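# Stack the 96-well plate from nest N1 onto rack K1

## Task

Lift the 96-well plate out of plate nest N1 and set it onto the plate already in stack rack K1. It must be seated all the way down, with its well A1 (the cut-off corner) directly above the lower plate's A1. The lower plate must stay level in K1, and the stack must stay put on its own with no help from the robot. Finally open the gripper and pull the arm away.

## Robot and tools

ROBOT. There are two xArm7 arms, left_arm and right_arm, each with a two-finger parallel gripper and a wrist camera. Their root links sit in the scene frame at left_arm (+0.048, +0.356, 0) with quat_wxyz (+0.999, 0, 0, -0.049) and right_arm (-0.014, -0.355, 0) with quat_wxyz (+1.000, 0, 0, +0.021). Either arm may do the job. The unused arm can be parked out of the way, but the two arms must never collide or push on each other.

FRAMES. Every pose and velocity uses one scene frame. Its origin is on the table surface midway between the arms, +z is up, +x reaches out over the table, and left_arm is on the +y side. The names left and right do not refer to sides of any image. In the gripper's own frame the fingers point along +z and close along y. end_effector_position is the spot between the pads when the fingers are shut, roughly 2 cm short of the fingertips. Closing pushes the tips about 10 mm further along +z. Printed hand positions can be slightly wrong, more so when the arm is stretched far.

GRASPING. The widest opening is 84 mm between pads. Grip the plate across its narrow width, on the body above the base flange. Never drive a pad down onto the flange, because it can jam there and may not come free when the hand opens. Opening runs from -1 (closed) to +1 (fully open, 0.084 m). grip_measured in the results uses the same scale. To keep hold of a part, command an opening well below grip_measured; a lower value squeezes harder, up to about 24 N per pad. The held part may be tugged now and then.

execute_actions(actions). actions is a list of actions. Each action is a table of 1 to 15 rows, and each row lasts one control step of 1/30 s. If a table has fewer than 15 rows, its last row repeats until 15 steps (0.5 s) have passed. Every row holds 16 numbers, even when only one arm moves. The first 8 are for left_arm: x, y, z in metres, then qw, qx, qy, qz (w first), then opening. The next 8 are the same for right_arm. These are absolute poses in the scene frame, not offsets. At every step the controller clips the commanded pose to within 70 mm and 16 degrees of the measured pose, so a distant target takes several actions. An action is rejected for both arms if any target lies more than 0.6 m from that gripper's start position along any of the gripper's current axes. If any action is malformed, or the first one fails that check, the whole call is rejected and nothing moves. To keep an orientation fixed, repeat one chosen quaternion in every row rather than copying the drifting reported one. An empty list just returns the current state and images.

move(target, speed, blocking). target is one 16-number row, laid out as above, giving absolute end poses for both grippers in the scene frame. Each gripper travels in a straight line, turning the short way, and both arrive together after 0.5 to 10 s. Anything unfinished after 10 s stops short. speed is each path's top speed in m/s, from 0.002 to 0.5 (default 0.25), and turning is capped at twice that value in rad/s. The opening is applied when the move begins. Paths ignore obstacles and the other arm, and a gripper can lag, wander or overshoot the speed, especially near full reach. Faster contact, or a target set deeper past the contact, means a harder push. With blocking=false the call returns after 0.5 s while the motion continues. Until a result shows that move has ended, use wait or stop before sending any other motion. The result adds a move: line with the ending (done, off_target, moving, held, fault) and any limits, plus each gripper's distance from its target. limits=paced means the pose was clipped. limits=held means some steps were blocked, and the arm may then speed up sharply.

wait(seconds). Runs the scene for 0 to 10 s with the last commands held. It returns early if a running move finishes.

stop(). Brakes a running move, which needs room, more when fast. The fingers keep moving.

zoom_image(camera, region). camera is cam_low, cam_left_wrist or cam_right_wrist. region is [x0, y0, x1, y1] in pixels of that camera's latest 504x504 image, with the origin top-left, and at most 504 by 504 pixels.

read_manual(section). Returns only the URDF licence text ("licences"). It does not move anything.

finished_scene(scene). Pass the current scene number. It ends the scene for good and reports whether the goal was met, so call it only after the plate is nested and released and the arm has backed off.

RESULTS. Each result has a state line per arm with gripper position, quaternion and velocities, Hand target lines showing where each controller is heading, grip_measured, joint positions and torques (offset and noisy), and the three camera images. A pose unreachable line means a clearance check altered or blocked that arm's command. MOTOR HOT appears from 65 °C. At 80 °C an OVER-TEMPERATURE FAULT brakes the arm until it cools, and holding loads heats motors even while you think. A TORQUE FAULT happens when contact torque hits a joint limit (waist and shoulder 43.5, upper arm roll, elbow and forearm roll 26.1, wrist pitch and wrist roll 17.4 N m, with held weight included). The arm then backs off, holds for 10 s and drops the rest of the call.

CAUTIONS. Nothing may fall or be knocked off the table. Avoid dropping the plate, slamming it down or pressing hard, and lower it slowly when nesting. The robot keeps its last command while you think, so to keep an arm still, resend its exact last pose and opening. Stops of any kind waste time and count against the run.

Each tool is called after "Call:" as name(argument=value, ...), one argument or row to a line, values as JSON.

## Session

Call:
execute_actions(
  actions=[],
)

Scene clock: 0.00 s.
left_arm: end_effector_position=(+0.3724, -0.0458, +0.3769) grip_measured=+1.00 end_effector_quat_wxyz=(-0.176, +0.776, +0.489, +0.358) end_effector_velocity=(+0.001, +0.000, -0.001) end_effector_angular_velocity=(+0.001, +0.001, +0.000) | right_arm: end_effector_position=(+0.3838, -0.3382, +0.2465) grip_measured=+1.00 end_effector_quat_wxyz=(-0.002, +1.000, +0.021, -0.005) end_effector_velocity=(-0.000, +0.000, -0.000) end_effector_angular_velocity=(-0.000, +0.000, +0.002)
Joint positions: left_arm=[-0.971  0.542 -0.257  2.122  0.811  2.103 -2.213  0.084] | right_arm=[ 0.002 -0.247 -0.001  0.914  0.003  1.172 -0.001  0.084]
Joint velocities: left_arm=[ 0.001  0.001 -0.    -0.001 -0.    -0.001 -0.    -0.   ] | right_arm=[ 0.001  0.     0.    -0.    -0.    -0.    -0.001  0.   ]
Joint torques (N m, as the arm reports them, + toward a larger angle): no reading
Motor temperatures (°C, as the motors report them): left_arm=[28 27 31 31 28 34 30] | right_arm=[25 27 33 32 29 33 30]
Hand target (left_arm): +0.372, -0.046, +0.377; -0.176, +0.776, +0.489, +0.358
Hand target (right_arm): +0.384, -0.338, +0.247; -0.002, +1.000, +0.021, -0.005

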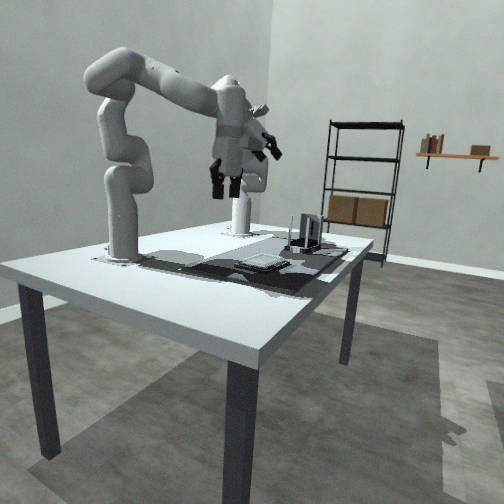

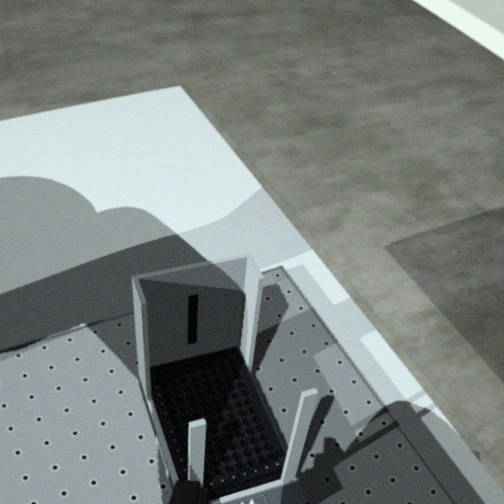

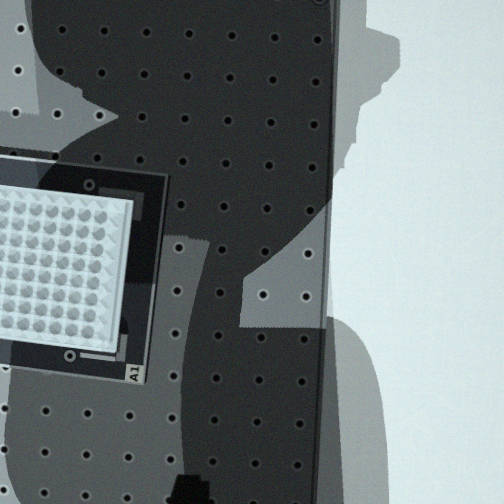

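Call:
move(
  target=[0.42,0.14,0.33,0,1,0,0,1,0.3838,-0.3382,0.2465,0,1,0.021,0,1],
)

Call:
move(
  target=[0.42,0.14,0.33,0,1,0,0,1,0.375,-0.2,0.2465,0,1,0,0,1],
)

Scene clock: 10.87 s.
left_arm: end_effector_position=(+0.4202, +0.1389, +0.3299) grip_measured=+1.00 end_effector_quat_wxyz=(-0.001, +1.000, -0.001, +0.000) end_effector_velocity=(+0.001, +0.002, +0.000) end_effector_angular_velocity=(-0.002, +0.004, -0.000) | right_arm: end_effector_position=(+0.3838, -0.3382, +0.2465) grip_measured=+1.00 end_effector_quat_wxyz=(+0.000, +1.000, +0.021, -0.000) end_effector_velocity=(-0.000, -0.000, -0.000) end_effector_angular_velocity=(-0.000, +0.001, +0.001)
Joint positions: left_arm=[-0.492 -0.163  0.057  1.233  0.012  1.397 -0.535  0.084] | right_arm=[ 0.002 -0.256  0.     0.904  0.     1.16   0.001  0.084]
Joint velocities: left_arm=[ 0.003  0.002  0.005  0.003 -0.003  0.003  0.009 -0.   ] | right_arm=[-0.001  0.    -0.    -0.    -0.     0.001 -0.002  0.   ]
Joint torques (N m, as the arm reports them, + toward a larger angle): left_arm=[  1.11 -21.23   0.45  14.23   0.86  -1.42  -0.1 ] | right_arm=[  1.52 -14.09   0.53  21.27   0.61  -2.79   0.29]
Motor temperatures (°C, as the motors report them): left_arm=[28 28 31 34 28 34 30] | right_arm=[25 27 33 35 29 33 30]
Hand target (left_arm): +0.420, +0.139, +0.330; -0.001, +1.000, -0.001, +0.000
Hand target (right_arm): +0.384, -0.338, +0.246; +0.000, +1.000, +0.021, -0.000
Off the commanded pose (left_arm): 0.001 m, 0 deg.
Off the commanded pose (right_arm): 0.000 m, 0 deg.
move: done

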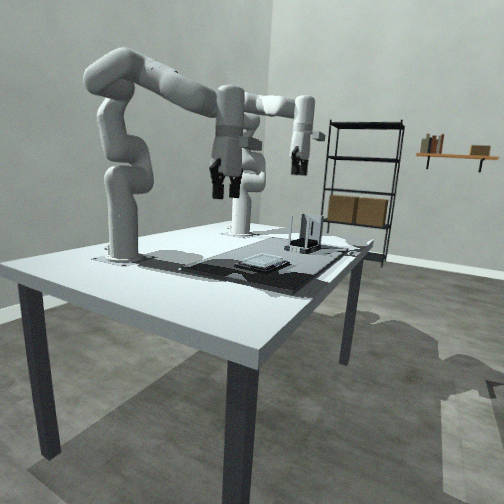

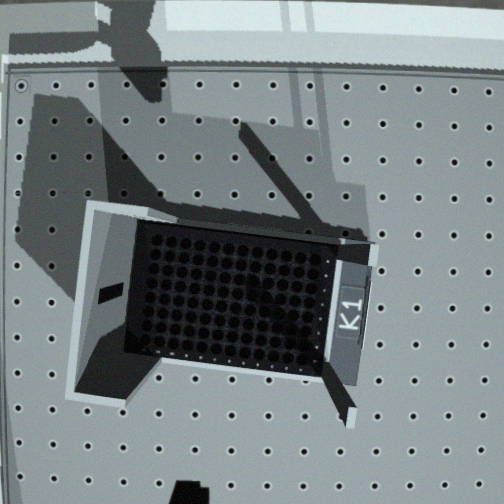

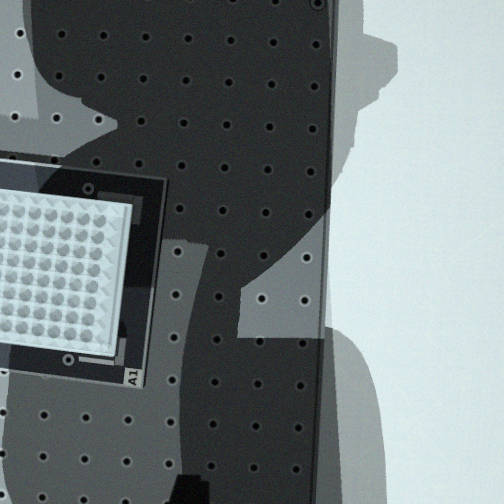

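Scene clock: 11.90 s.
left_arm: end_effector_position=(+0.4200, +0.1400, +0.3300) grip_measured=+1.00 end_effector_quat_wxyz=(-0.000, +1.000, -0.000, -0.000) end_effector_velocity=(+0.000, +0.001, -0.000) end_effector_angular_velocity=(+0.000, +0.001, +0.002) | right_arm: end_effector_position=(+0.3750, -0.2012, +0.2465) grip_measured=+1.00 end_effector_quat_wxyz=(+0.001, +1.000, -0.001, -0.000) end_effector_velocity=(+0.000, +0.004, +0.001) end_effector_angular_velocity=(-0.001, -0.002, +0.000)
Joint positions: left_arm=[-0.491 -0.166  0.059  1.231  0.01   1.396 -0.534  0.084] | right_arm=[ 0.127 -0.19   0.197  0.972  0.039  1.159  0.347  0.084]
Joint velocities: left_arm=[ 0.002  0.001  0.001  0.001 -0.     0.001  0.    -0.   ] | right_arm=[ 0.003  0.004  0.006  0.007 -0.001  0.001  0.009  0.   ]
Joint torques (N m, as the arm reports them, + toward a larger angle): left_arm=[  0.85 -21.26   0.39  14.34   0.57  -1.31  -0.23] | right_arm=[  1.34 -16.06  -0.24  21.19   0.53  -2.55   0.11]
Motor temperatures (°C, as the motors report them): left_arm=[28 28 31 34 28 34 30] | right_arm=[25 27 33 36 29 33 30]
Hand target (left_arm): +0.420, +0.140, +0.330; -0.000, +1.000, -0.000, -0.000
Hand target (right_arm): +0.375, -0.200, +0.247; +0.001, +1.000, -0.000, -0.000
Off the commanded pose (left_arm): 0.000 m, 0 deg.
Off the commanded pose (right_arm): 0.001 m, 0 deg.
move: done

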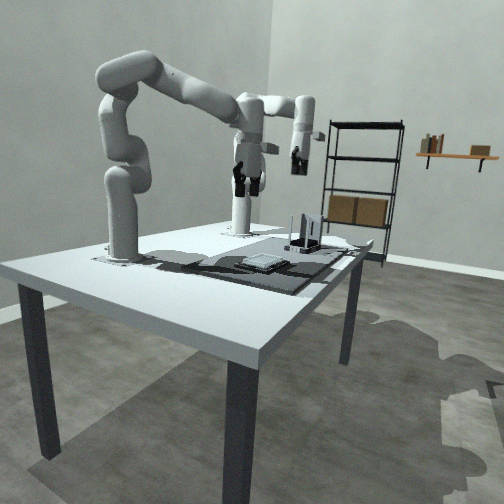

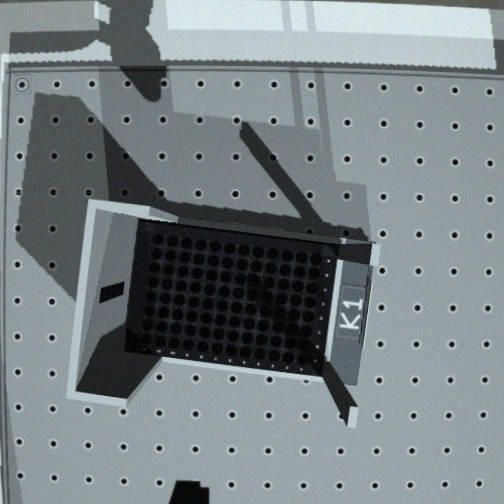

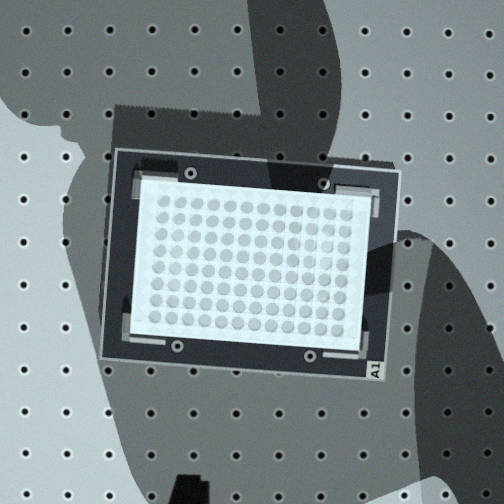

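Call:
zoom_image(
  camera="cam_right_wrist",
  region=[90,130,410,390],
)

Call:
zoom_image(
  camera="cam_left_wrist",
  region=[60,180,400,440],
)

Call:
zoom_image(
  camera="cam_low",
  region=[220,200,360,290],
)

Region (90, 130, 410, 390) of cam_right_wrist's 504x504 image, scaled by 1.575, with more detail than that image has; it fills the top 410 rows of this view, and the rest is white.

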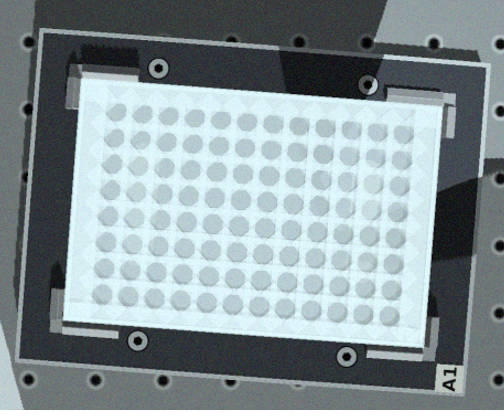

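Region (60, 180, 400, 440) of cam_left_wrist's 504x504 image, scaled by 1.482, with more detail than that image has; it fills the top 385 rows of this view, and the rest is white.

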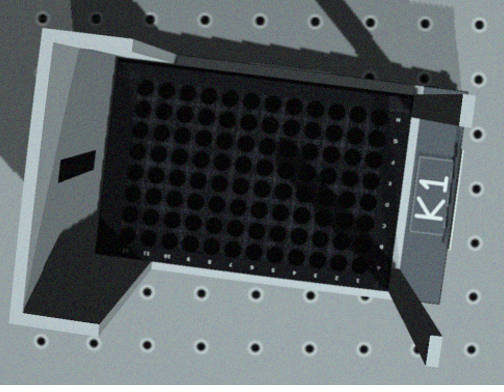

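Region (220, 200, 360, 290) of cam_low's 504x504 image, scaled by 3.600, with more detail than that image has; it fills the top 324 rows of this view, and the rest is white.

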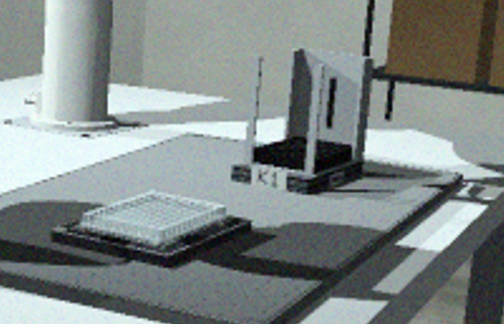

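Call:
zoom_image(
  camera="cam_right_wrist",
  region=[300,170,400,370],
)

Call:
zoom_image(
  camera="cam_right_wrist",
  region=[110,160,210,360],
)

Call:
move(
  target=[0.42,0.14,0.33,0,1,0,0,1,0.2,-0.5,0.25,0,1,0,0,1],
  speed=0.4,
)

Call:
move(
  target=[0.434,-0.10,0.2,0,0.682,-0.7314,0,1,0.2,-0.5,0.25,0,1,0,0,1],
  speed=0.4,
)

Region (300, 170, 400, 370) of cam_right_wrist's 504x504 image, scaled by 2.520, with more detail than that image has.

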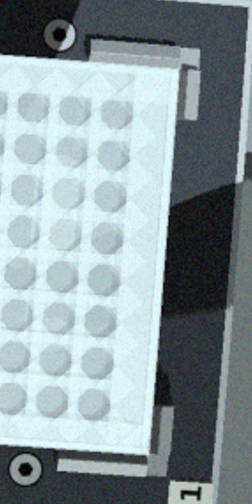

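Region (110, 160, 210, 360) of cam_right_wrist's 504x504 image, scaled by 2.520, with more detail than that image has.

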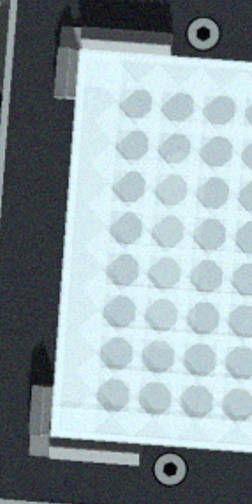

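Scene clock: 32.53 s.
left_arm: end_effector_position=(+0.4200, +0.1400, +0.3300) grip_measured=+1.00 end_effector_quat_wxyz=(-0.000, +1.000, +0.000, -0.000) end_effector_velocity=(-0.000, -0.001, -0.000) end_effector_angular_velocity=(+0.000, -0.000, -0.001) | right_arm: end_effector_position=(+0.2011, -0.4983, +0.2500) grip_measured=+1.00 end_effector_quat_wxyz=(-0.002, +1.000, +0.001, +0.001) end_effector_velocity=(-0.001, -0.002, +0.001) end_effector_angular_velocity=(+0.002, -0.004, -0.002)
Joint positions: left_arm=[-0.491 -0.166  0.059  1.231  0.01   1.396 -0.534  0.084] | right_arm=[-0.222 -0.826 -0.312  0.544 -0.228  1.351 -0.347  0.084]
Joint velocities: left_arm=[-0.001 -0.    -0.    -0.     0.    -0.     0.    -0.   ] | right_arm=[-0.002 -0.002 -0.007  0.003 -0.002  0.001 -0.006  0.   ]
Joint torques (N m, as the arm reports them, + toward a larger angle): left_arm=[  1.15 -21.37   0.34  14.45   0.8   -1.5   -0.29] | right_arm=[ 1.89 -1.18  4.03 20.62  0.45 -2.77  0.57]
Motor temperatures (°C, as the motors report them): left_arm=[28 28 31 38 28 34 30] | right_arm=[25 28 33 39 29 33 30]
Hand target (left_arm): +0.420, +0.140, +0.330; -0.000, +1.000, -0.000, +0.000
Hand target (right_arm): +0.201, -0.499, +0.250; -0.002, +1.000, +0.001, +0.001
Off the commanded pose (left_arm): 0.000 m, 0 deg.
Off the commanded pose (right_arm): 0.002 m, 0 deg.
move: done; limits=paced

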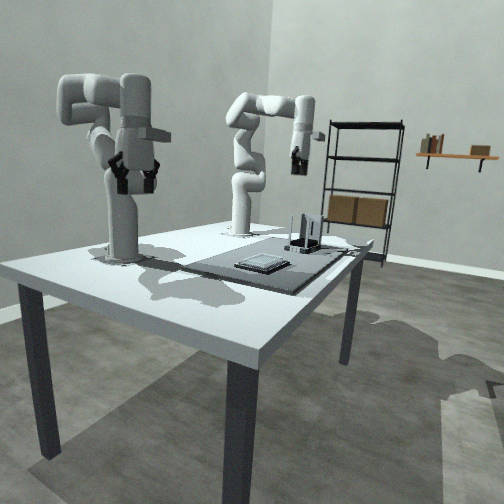

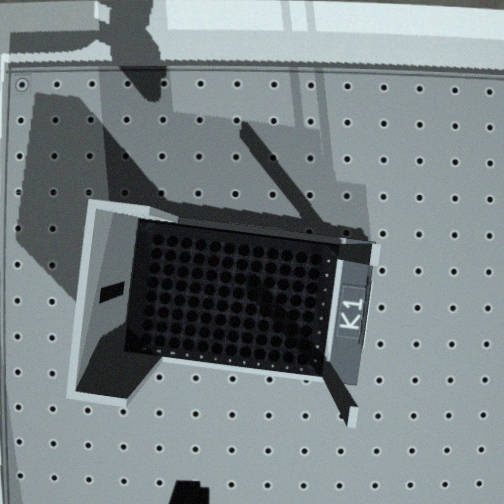

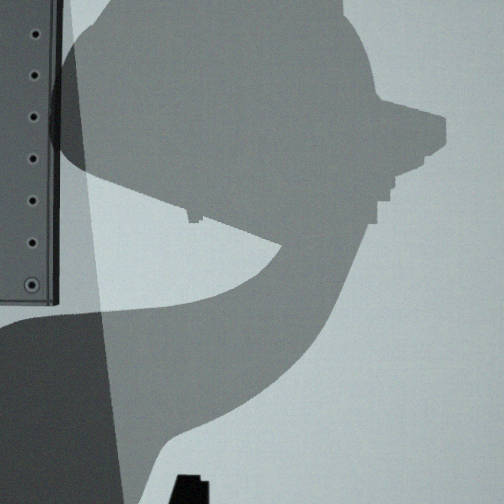

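Scene clock: 35.13 s.
left_arm: end_effector_position=(+0.4344, -0.1001, +0.2010) grip_measured=+1.00 end_effector_quat_wxyz=(+0.000, +0.682, -0.731, +0.000) end_effector_velocity=(-0.003, -0.003, -0.002) end_effector_angular_velocity=(+0.003, +0.005, -0.013) | right_arm: end_effector_position=(+0.2000, -0.5000, +0.2500) grip_measured=+1.00 end_effector_quat_wxyz=(-0.000, +1.000, -0.000, +0.000) end_effector_velocity=(-0.000, -0.000, +0.000) end_effector_angular_velocity=(-0.002, +0.000, +0.001)
Joint positions: left_arm=[-0.656  0.454 -0.143  1.641  0.067  1.19   0.731  0.084] | right_arm=[-0.225 -0.827 -0.312  0.544 -0.233  1.352 -0.347  0.084]
Joint velocities: left_arm=[-0.005  0.008 -0.003  0.006  0.     0.004  0.005 -0.   ] | right_arm=[-0.    -0.     0.    -0.    -0.001 -0.    -0.     0.   ]
Joint torques (N m, as the arm reports them, + toward a larger angle): left_arm=[  0.98 -38.87  -1.08  14.37   0.67  -1.48  -0.32] | right_arm=[ 1.1  -1.5   3.27 20.9   0.73 -2.42  0.43]
Motor temperatures (°C, as the motors report them): left_arm=[28 28 31 38 28 34 30] | right_arm=[25 28 33 39 29 33 30]
Hand target (left_arm): +0.434, -0.100, +0.201; +0.000, +0.682, -0.731, -0.000
Hand target (right_arm): +0.200, -0.500, +0.250; -0.000, +1.000, -0.000, +0.000
Off the commanded pose (left_arm): 0.001 m, 0 deg.
Off the commanded pose (right_arm): 0.000 m, 0 deg.
move: done

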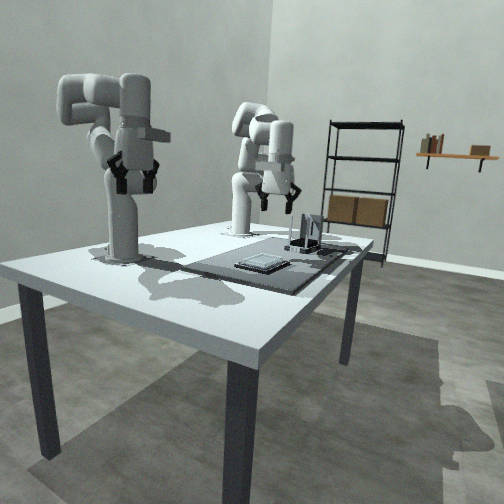

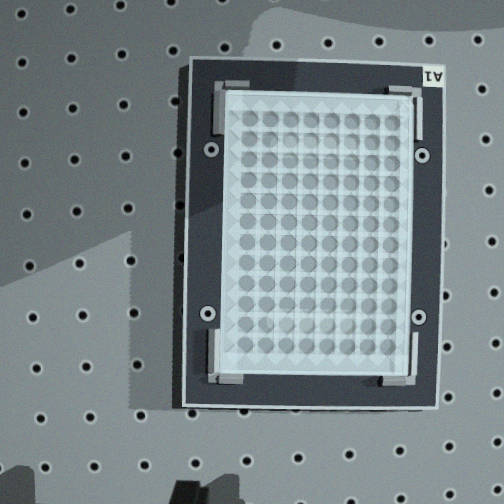

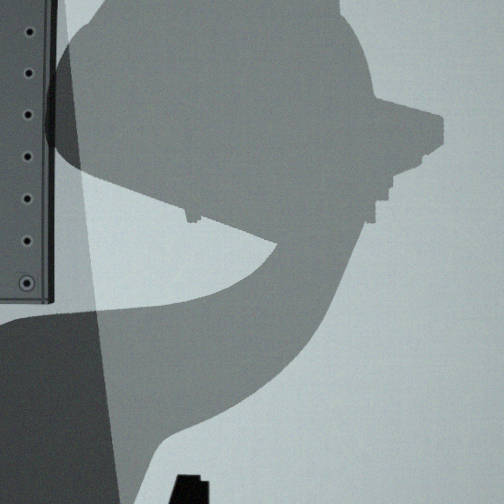

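Call:
zoom_image(
  camera="cam_left_wrist",
  region=[200,70,440,230],
)

Call:
zoom_image(
  camera="cam_left_wrist",
  region=[200,240,440,400],
)

Region (200, 70, 440, 230) of cam_left_wrist's 504x504 image, scaled by 2.100, with more detail than that image has.

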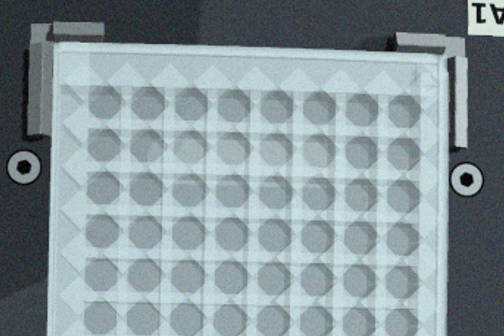

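Region (200, 240, 440, 400) of cam_left_wrist's 504x504 image, scaled by 2.100, with more detail than that image has.

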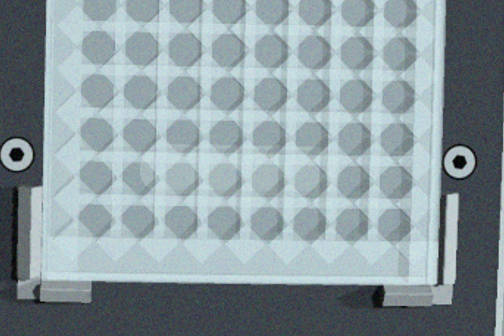

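Call:
zoom_image(
  camera="cam_left_wrist",
  region=[380,75,430,125],
)

Call:
move(
  target=[0.4327,-0.178,0.075,0,0.6743,-0.7385,0,1,0.2,-0.5,0.25,0,1,0,0,1],
)

Call:
zoom_image(
  camera="cam_low",
  region=[220,210,310,280],
)

Region (380, 75, 430, 125) of cam_left_wrist's 504x504 image, scaled by 10.080, with more detail than that image has.

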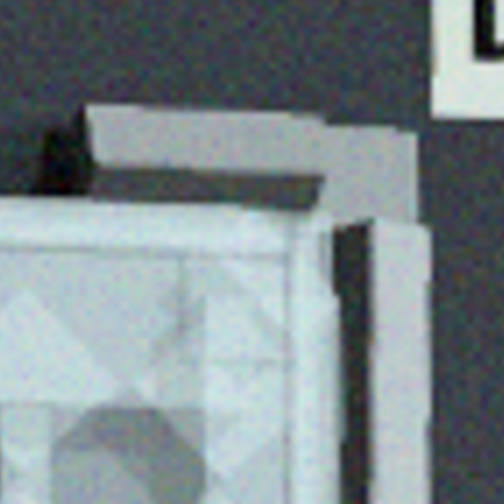

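Scene clock: 48.23 s.
left_arm: end_effector_position=(+0.4334, -0.1784, +0.0761) grip_measured=+1.00 end_effector_quat_wxyz=(+0.000, +0.674, -0.738, +0.001) end_effector_velocity=(-0.006, +0.000, -0.010) end_effector_angular_velocity=(+0.014, +0.013, -0.007) | right_arm: end_effector_position=(+0.2000, -0.5000, +0.2500) grip_measured=+1.00 end_effector_quat_wxyz=(-0.000, +1.000, +0.000, -0.000) end_effector_velocity=(+0.000, +0.000, +0.000) end_effector_angular_velocity=(-0.000, +0.000, +0.000)
Joint positions: left_arm=[-0.748  0.809 -0.147  1.849  0.123  1.047  0.651  0.084] | right_arm=[-0.225 -0.827 -0.312  0.544 -0.233  1.352 -0.347  0.084]
Joint velocities: left_arm=[-0.006  0.016 -0.001  0.001  0.     0.004  0.    -0.   ] | right_arm=[ 0.001  0.     0.001 -0.     0.    -0.     0.001 -0.   ]
Joint torques (N m, as the arm reports them, + toward a larger angle): left_arm=[  1.06 -46.29  -1.63  13.79   0.81  -1.41  -0.33] | right_arm=[ 1.57 -1.44  3.57 20.48  0.63 -2.88  0.36]
Motor temperatures (°C, as the motors report them): left_arm=[28 29 31 39 28 34 30] | right_arm=[25 27 33 40 29 33 30]
Hand target (left_arm): +0.433, -0.178, +0.075; -0.000, -0.674, +0.738, -0.000
Hand target (right_arm): +0.200, -0.500, +0.250; -0.000, +1.000, +0.000, -0.000
Off the commanded pose (left_arm): 0.001 m, 0 deg.
Off the commanded pose (right_arm): 0.000 m, 0 deg.
move: done

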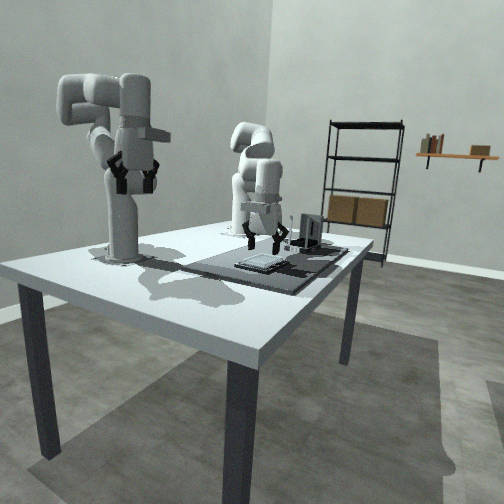

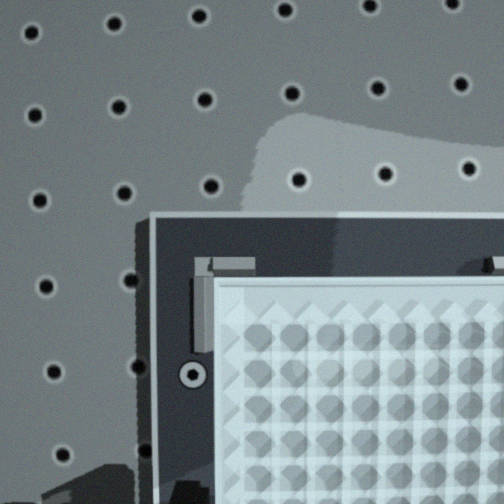

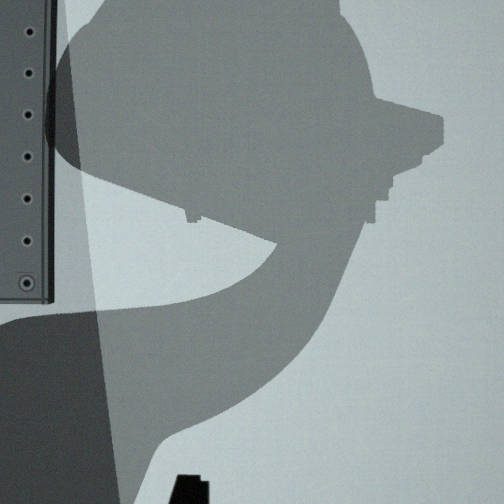

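Region (220, 210, 310, 280) of cam_low's 504x504 image, scaled by 5.600, with more detail than that image has.

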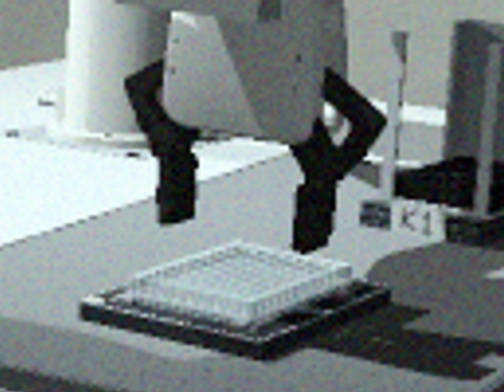

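Call:
move(
  target=[0.4327,-0.178,0.044,0,0.6743,-0.7385,0,1,0.2,-0.5,0.25,0,1,0,0,1],
  speed=0.04,
)

Call:
zoom_image(
  camera="cam_low",
  region=[225,230,300,280],
)

Call:
move(
  target=[0.4327,-0.178,0.044,0,0.6743,-0.7385,0,0.5,0.2,-0.5,0.25,0,1,0,0,1],
)

Call:
zoom_image(
  camera="cam_low",
  region=[225,230,300,280],
)

Scene clock: 60.23 s.
left_arm: end_effector_position=(+0.4331, -0.1784, +0.0449) grip_measured=+1.00 end_effector_quat_wxyz=(+0.000, +0.674, -0.738, +0.001) end_effector_velocity=(-0.001, +0.001, -0.002) end_effector_angular_velocity=(+0.004, +0.001, -0.001) | right_arm: end_effector_position=(+0.2000, -0.5000, +0.2500) grip_measured=+1.00 end_effector_quat_wxyz=(-0.000, +1.000, +0.000, -0.000) end_effector_velocity=(+0.000, +0.000, +0.000) end_effector_angular_velocity=(+0.001, -0.000, +0.000)
Joint positions: left_arm=[-0.75   0.853 -0.142  1.832  0.129  0.987  0.648  0.084] | right_arm=[-0.225 -0.827 -0.312  0.544 -0.233  1.352 -0.347  0.084]
Joint velocities: left_arm=[-0.001  0.003  0.    -0.001  0.001 -0.    -0.     0.   ] | right_arm=[ 0.     0.    -0.     0.     0.001  0.    -0.001  0.   ]
Joint torques (N m, as the arm reports them, + toward a larger angle): left_arm=[  1.14 -43.8   -1.48  12.86   0.78  -1.44  -0.1 ] | right_arm=[ 2.24 -1.3   3.58 20.54  0.68 -3.03  0.31]
Motor temperatures (°C, as the motors report them): left_arm=[28 30 31 39 28 34 30] | right_arm=[25 27 33 40 29 33 30]
Hand target (left_arm): +0.433, -0.178, +0.044; +0.000, -0.674, +0.738, -0.000
Hand target (right_arm): +0.200, -0.500, +0.250; -0.000, +1.000, +0.000, -0.000
Off the commanded pose (left_arm): 0.001 m, 0 deg.
Off the commanded pose (right_arm): 0.000 m, 0 deg.
move: done

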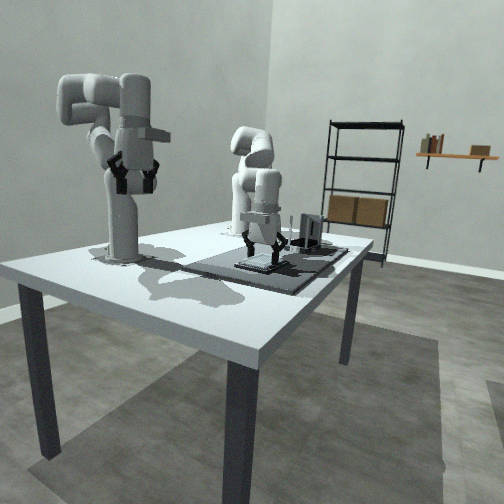

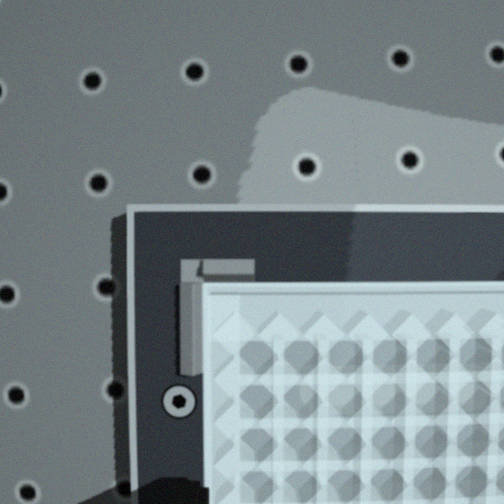

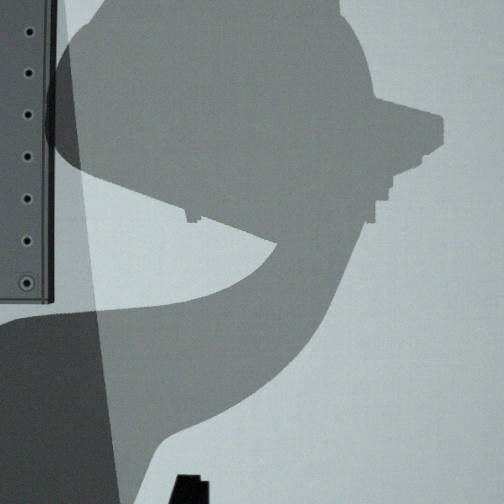

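Region (225, 230, 300, 280) of cam_low's 504x504 image, scaled by 6.720, with more detail than that image has.

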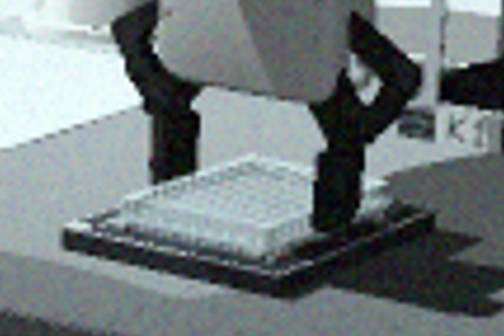

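Scene clock: 60.93 s.
left_arm: end_effector_position=(+0.4331, -0.1784, +0.0450) grip_measured=+0.94 end_effector_quat_wxyz=(+0.000, +0.674, -0.738, +0.001) end_effector_velocity=(+0.000, +0.002, -0.002) end_effector_angular_velocity=(+0.003, +0.002, +0.001) | right_arm: end_effector_position=(+0.2000, -0.5000, +0.2500) grip_measured=+1.00 end_effector_quat_wxyz=(+0.000, +1.000, -0.000, +0.000) end_effector_velocity=(+0.000, -0.000, +0.000) end_effector_angular_velocity=(+0.001, -0.002, -0.001)
Joint positions: left_arm=[-0.749  0.852 -0.143  1.831  0.129  0.986  0.648  0.082] | right_arm=[-0.225 -0.827 -0.312  0.544 -0.233  1.352 -0.347  0.084]
Joint velocities: left_arm=[ 0.002  0.001 -0.    -0.004  0.    -0.001  0.     0.   ] | right_arm=[-0.    -0.    -0.001 -0.     0.001 -0.001 -0.    -0.   ]
Joint torques (N m, as the arm reports them, + toward a larger angle): left_arm=[  0.35 -37.    -1.66  11.02   0.55  -1.64  -0.03] | right_arm=[ 1.64 -1.68  3.98 20.77  1.18 -2.24  0.22]
Motor temperatures (°C, as the motors report them): left_arm=[28 30 31 39 28 34 30] | right_arm=[25 27 33 40 29 33 30]
Hand target (left_arm): +0.433, -0.178, +0.044; +0.000, -0.674, +0.738, +0.000
Hand target (right_arm): +0.200, -0.500, +0.250; +0.000, +1.000, +0.000, +0.000
Off the commanded pose (left_arm): 0.001 m, 0 deg.
Off the commanded pose (right_arm): 0.000 m, 0 deg.
move: done

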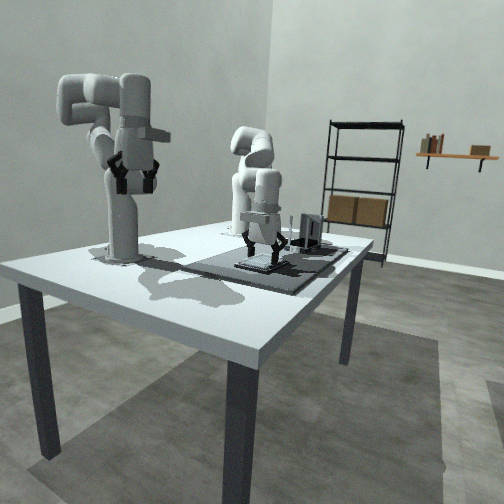

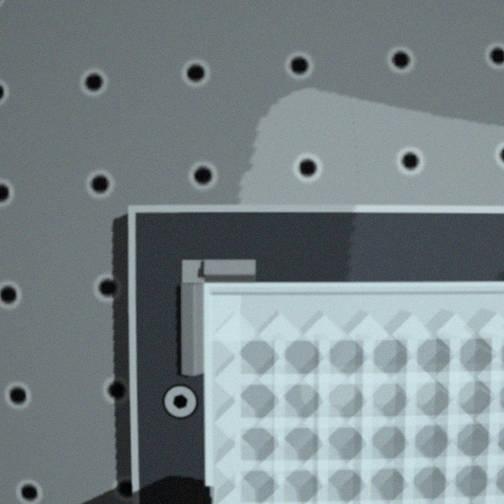

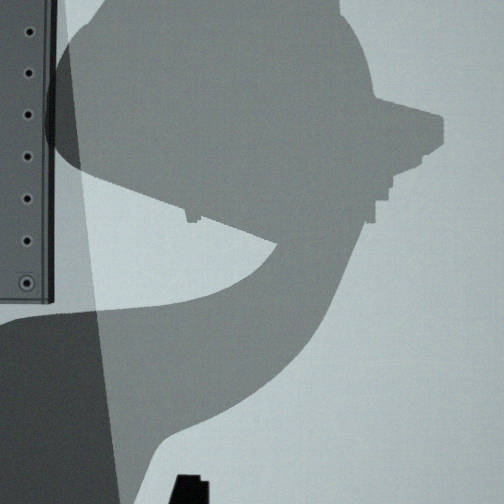

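Region (225, 230, 300, 280) of cam_low's 504x504 image, scaled by 6.720, with more detail than that image has.

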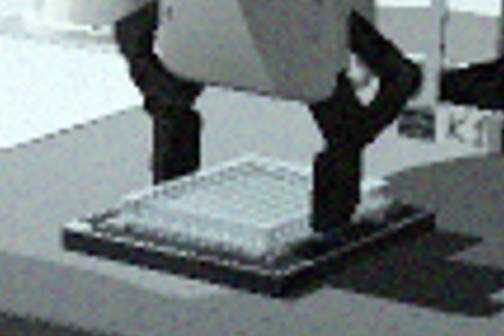

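Call:
move(
  target=[0.4327,-0.178,0.065,0,0.6743,-0.7385,0,0.3,0.2,-0.5,0.25,0,1,0,0,1],
  speed=0.04,
)

Call:
move(
  target=[0.44,-0.08,0.2,0,0.6567,-0.7541,0,0.3,0.2,-0.5,0.25,0,1,0,0,1],
)

Call:
move(
  target=[0.4572,0.184,0.2,0,0.6633,-0.7484,0,0.3,0.2,-0.5,0.25,0,1,0,0,1],
)

Call:
zoom_image(
  camera="cam_low",
  region=[270,160,350,260],
)

Scene clock: 70.67 s.
left_arm: end_effector_position=(+0.4324, -0.1776, +0.0643) grip_measured=+0.94 end_effector_quat_wxyz=(-0.000, +0.674, -0.738, -0.001) end_effector_velocity=(-0.000, -0.001, +0.001) end_effector_angular_velocity=(-0.002, -0.001, -0.001) | right_arm: end_effector_position=(+0.2000, -0.5000, +0.2500) grip_measured=+1.00 end_effector_quat_wxyz=(+0.000, +1.000, +0.000, +0.000) end_effector_velocity=(-0.000, +0.000, +0.000) end_effector_angular_velocity=(-0.000, +0.000, -0.001)
Joint positions: left_arm=[-0.748  0.823 -0.145  1.838  0.125  1.026  0.65   0.082] | right_arm=[-0.225 -0.827 -0.312  0.544 -0.233  1.352 -0.347  0.084]
Joint velocities: left_arm=[-0.002 -0.001  0.     0.002 -0.001  0.001  0.     0.   ] | right_arm=[ 0.    -0.     0.     0.    -0.     0.     0.002  0.   ]
Joint torques (N m, as the arm reports them, + toward a larger angle): left_arm=[  1.2  -46.6   -1.64  13.85   0.59  -1.52  -0.25] | right_arm=[ 1.89 -1.62  3.67 20.97  0.92 -2.53  0.26]
Motor temperatures (°C, as the motors report them): left_arm=[28 29 31 38 28 34 30] | right_arm=[25 27 33 40 29 33 30]
Hand target (left_arm): +0.433, -0.178, +0.065; -0.000, -0.674, +0.738, +0.000
Hand target (right_arm): +0.200, -0.500, +0.250; +0.000, +1.000, -0.000, -0.000
Off the commanded pose (left_arm): 0.001 m, 0 deg.
Off the commanded pose (right_arm): 0.000 m, 0 deg.
move: done

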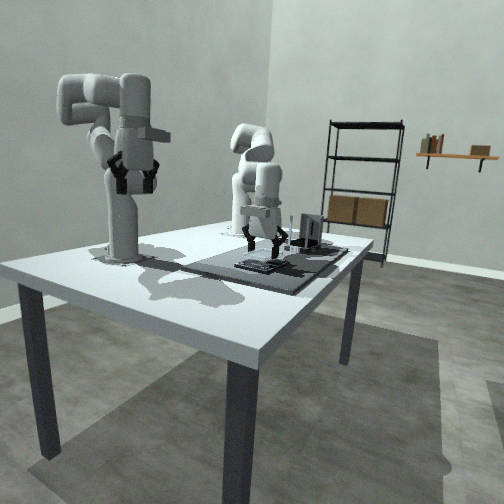

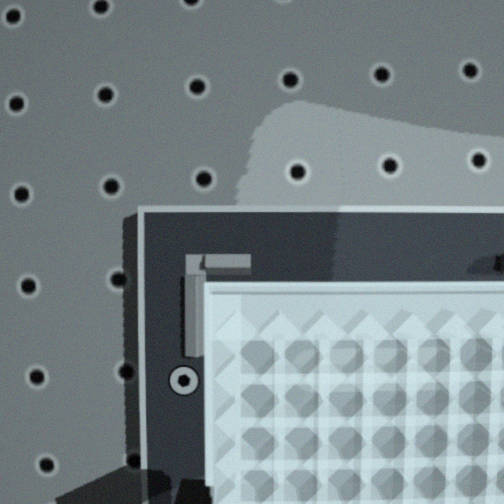

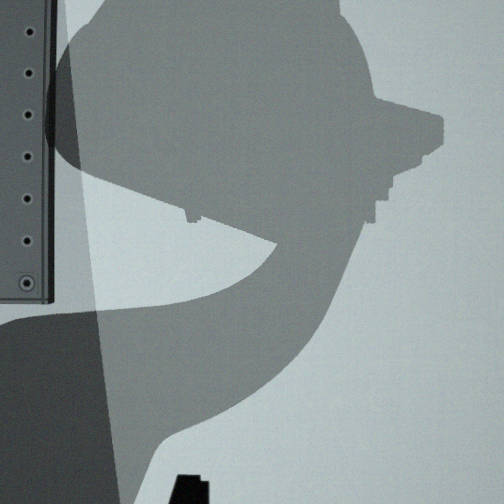

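Scene clock: 71.87 s.
left_arm: end_effector_position=(+0.4393, -0.0798, +0.1988) grip_measured=+0.94 end_effector_quat_wxyz=(-0.000, +0.656, -0.754, -0.001) end_effector_velocity=(+0.004, +0.001, +0.007) end_effector_angular_velocity=(-0.009, -0.010, +0.004) | right_arm: end_effector_position=(+0.2000, -0.5000, +0.2500) grip_measured=+1.00 end_effector_quat_wxyz=(+0.000, +1.000, -0.000, +0.000) end_effector_velocity=(+0.000, +0.000, +0.000) end_effector_angular_velocity=(+0.000, +0.000, -0.001)
Joint positions: left_arm=[-0.62   0.413 -0.148  1.574  0.064  1.167  0.83   0.082] | right_arm=[-0.225 -0.827 -0.312  0.544 -0.233  1.352 -0.347  0.084]
Joint velocities: left_arm=[ 0.004 -0.01   0.002  0.003 -0.    -0.     0.002 -0.   ] | right_arm=[ 0.001  0.    -0.001  0.001 -0.     0.001  0.002  0.   ]
Joint torques (N m, as the arm reports them, + toward a larger angle): left_arm=[  0.78 -37.6   -0.69  14.27   0.49  -1.59  -0.17] | right_arm=[ 1.43 -1.29  3.07 20.3   0.75 -2.6   0.27]
Motor temperatures (°C, as the motors report them): left_arm=[28 29 31 38 28 34 30] | right_arm=[25 27 33 40 29 33 30]
Hand target (left_arm): +0.440, -0.080, +0.200; +0.000, -0.657, +0.754, +0.000
Hand target (right_arm): +0.200, -0.500, +0.250; -0.000, +1.000, +0.000, +0.000
Off the commanded pose (left_arm): 0.001 m, 0 deg.
Off the commanded pose (right_arm): 0.000 m, 0 deg.
move: done

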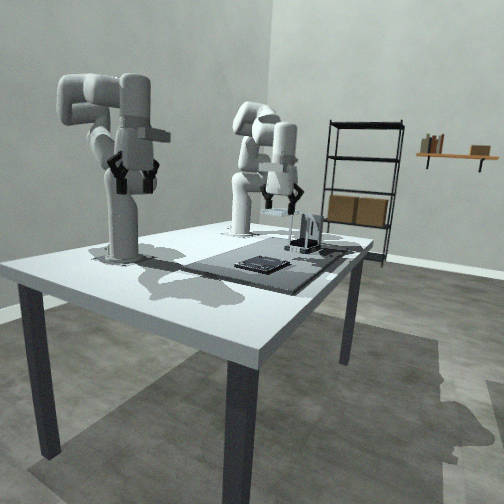

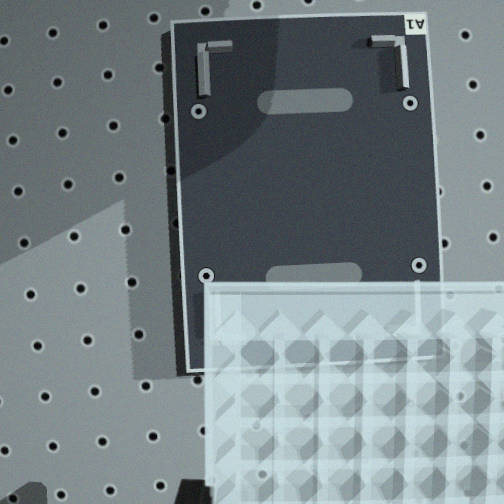

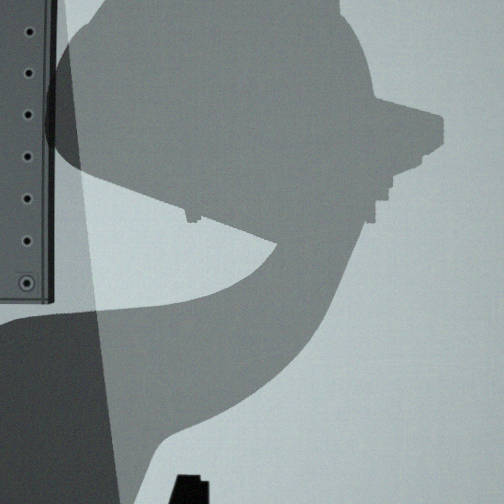

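Scene clock: 73.40 s.
left_arm: end_effector_position=(+0.4574, +0.1830, +0.1994) grip_measured=+0.94 end_effector_quat_wxyz=(-0.000, +0.663, -0.749, -0.000) end_effector_velocity=(+0.002, +0.007, +0.001) end_effector_angular_velocity=(-0.001, -0.000, +0.011) | right_arm: end_effector_position=(+0.2000, -0.5000, +0.2500) grip_measured=+1.00 end_effector_quat_wxyz=(-0.000, +1.000, -0.000, +0.000) end_effector_velocity=(+0.000, +0.000, -0.000) end_effector_angular_velocity=(-0.001, +0.001, +0.003)
Joint positions: left_arm=[-0.344 -0.057  0.042  0.968  0.004  1.025  1.291  0.082] | right_arm=[-0.225 -0.827 -0.312  0.544 -0.233  1.352 -0.347  0.084]
Joint velocities: left_arm=[ 0.01  -0.004  0.008 -0.003 -0.     0.001  0.007  0.   ] | right_arm=[ 0.003  0.    -0.    -0.    -0.001 -0.    -0.     0.   ]
Joint torques (N m, as the arm reports them, + toward a larger angle): left_arm=[  1.07 -24.16   0.6   14.05   0.65  -1.4   -0.21] | right_arm=[ 2.04 -1.93  3.2  20.03  0.69 -2.47  0.28]
Motor temperatures (°C, as the motors report them): left_arm=[28 29 31 38 28 34 30] | right_arm=[25 27 33 40 29 33 30]
Hand target (left_arm): +0.458, +0.184, +0.200; +0.000, -0.663, +0.748, +0.000
Hand target (right_arm): +0.200, -0.500, +0.250; +0.000, +1.000, +0.000, -0.000
Off the commanded pose (left_arm): 0.001 m, 0 deg.
Off the commanded pose (right_arm): 0.000 m, 0 deg.
move: done

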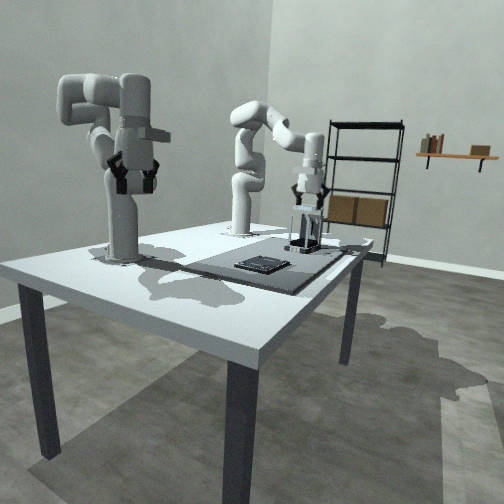

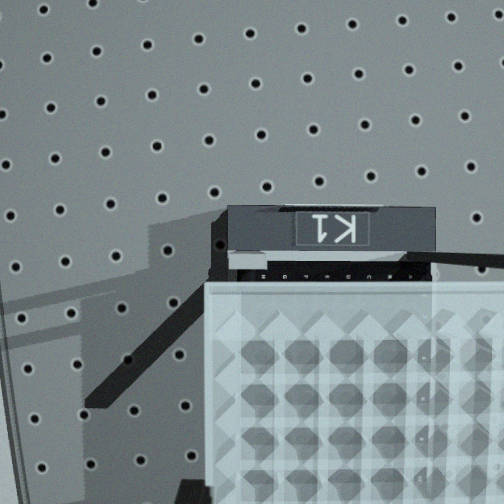

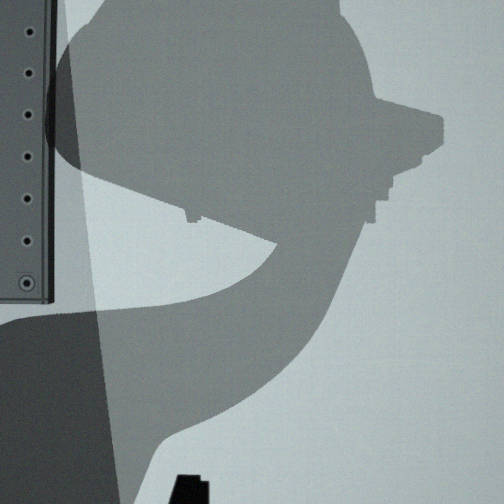

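Region (270, 160, 350, 260) of cam_low's 504x504 image, scaled by 5.040, with more detail than that image has; it fills the left 403 columns of this view, and the rest is white.

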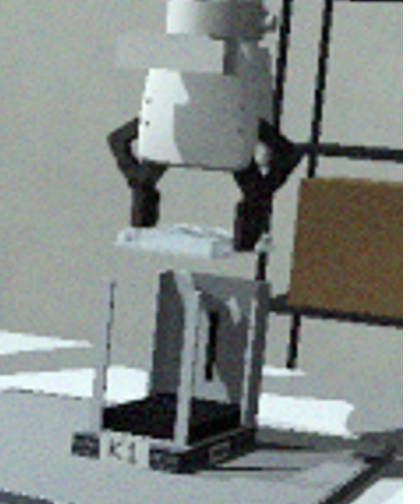

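Call:
zoom_image(
  camera="cam_left_wrist",
  region=[190,190,504,380],
)

Region (190, 190, 504, 380) of cam_left_wrist's 504x504 image, scaled by 1.605, with more detail than that image has; it fills the top 305 rows of this view, and the rest is white.

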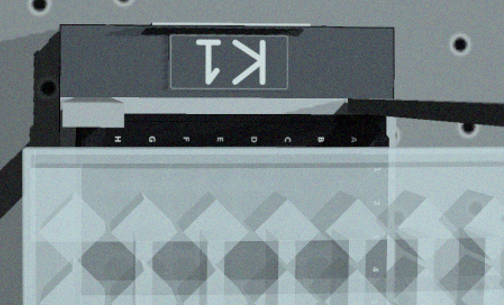

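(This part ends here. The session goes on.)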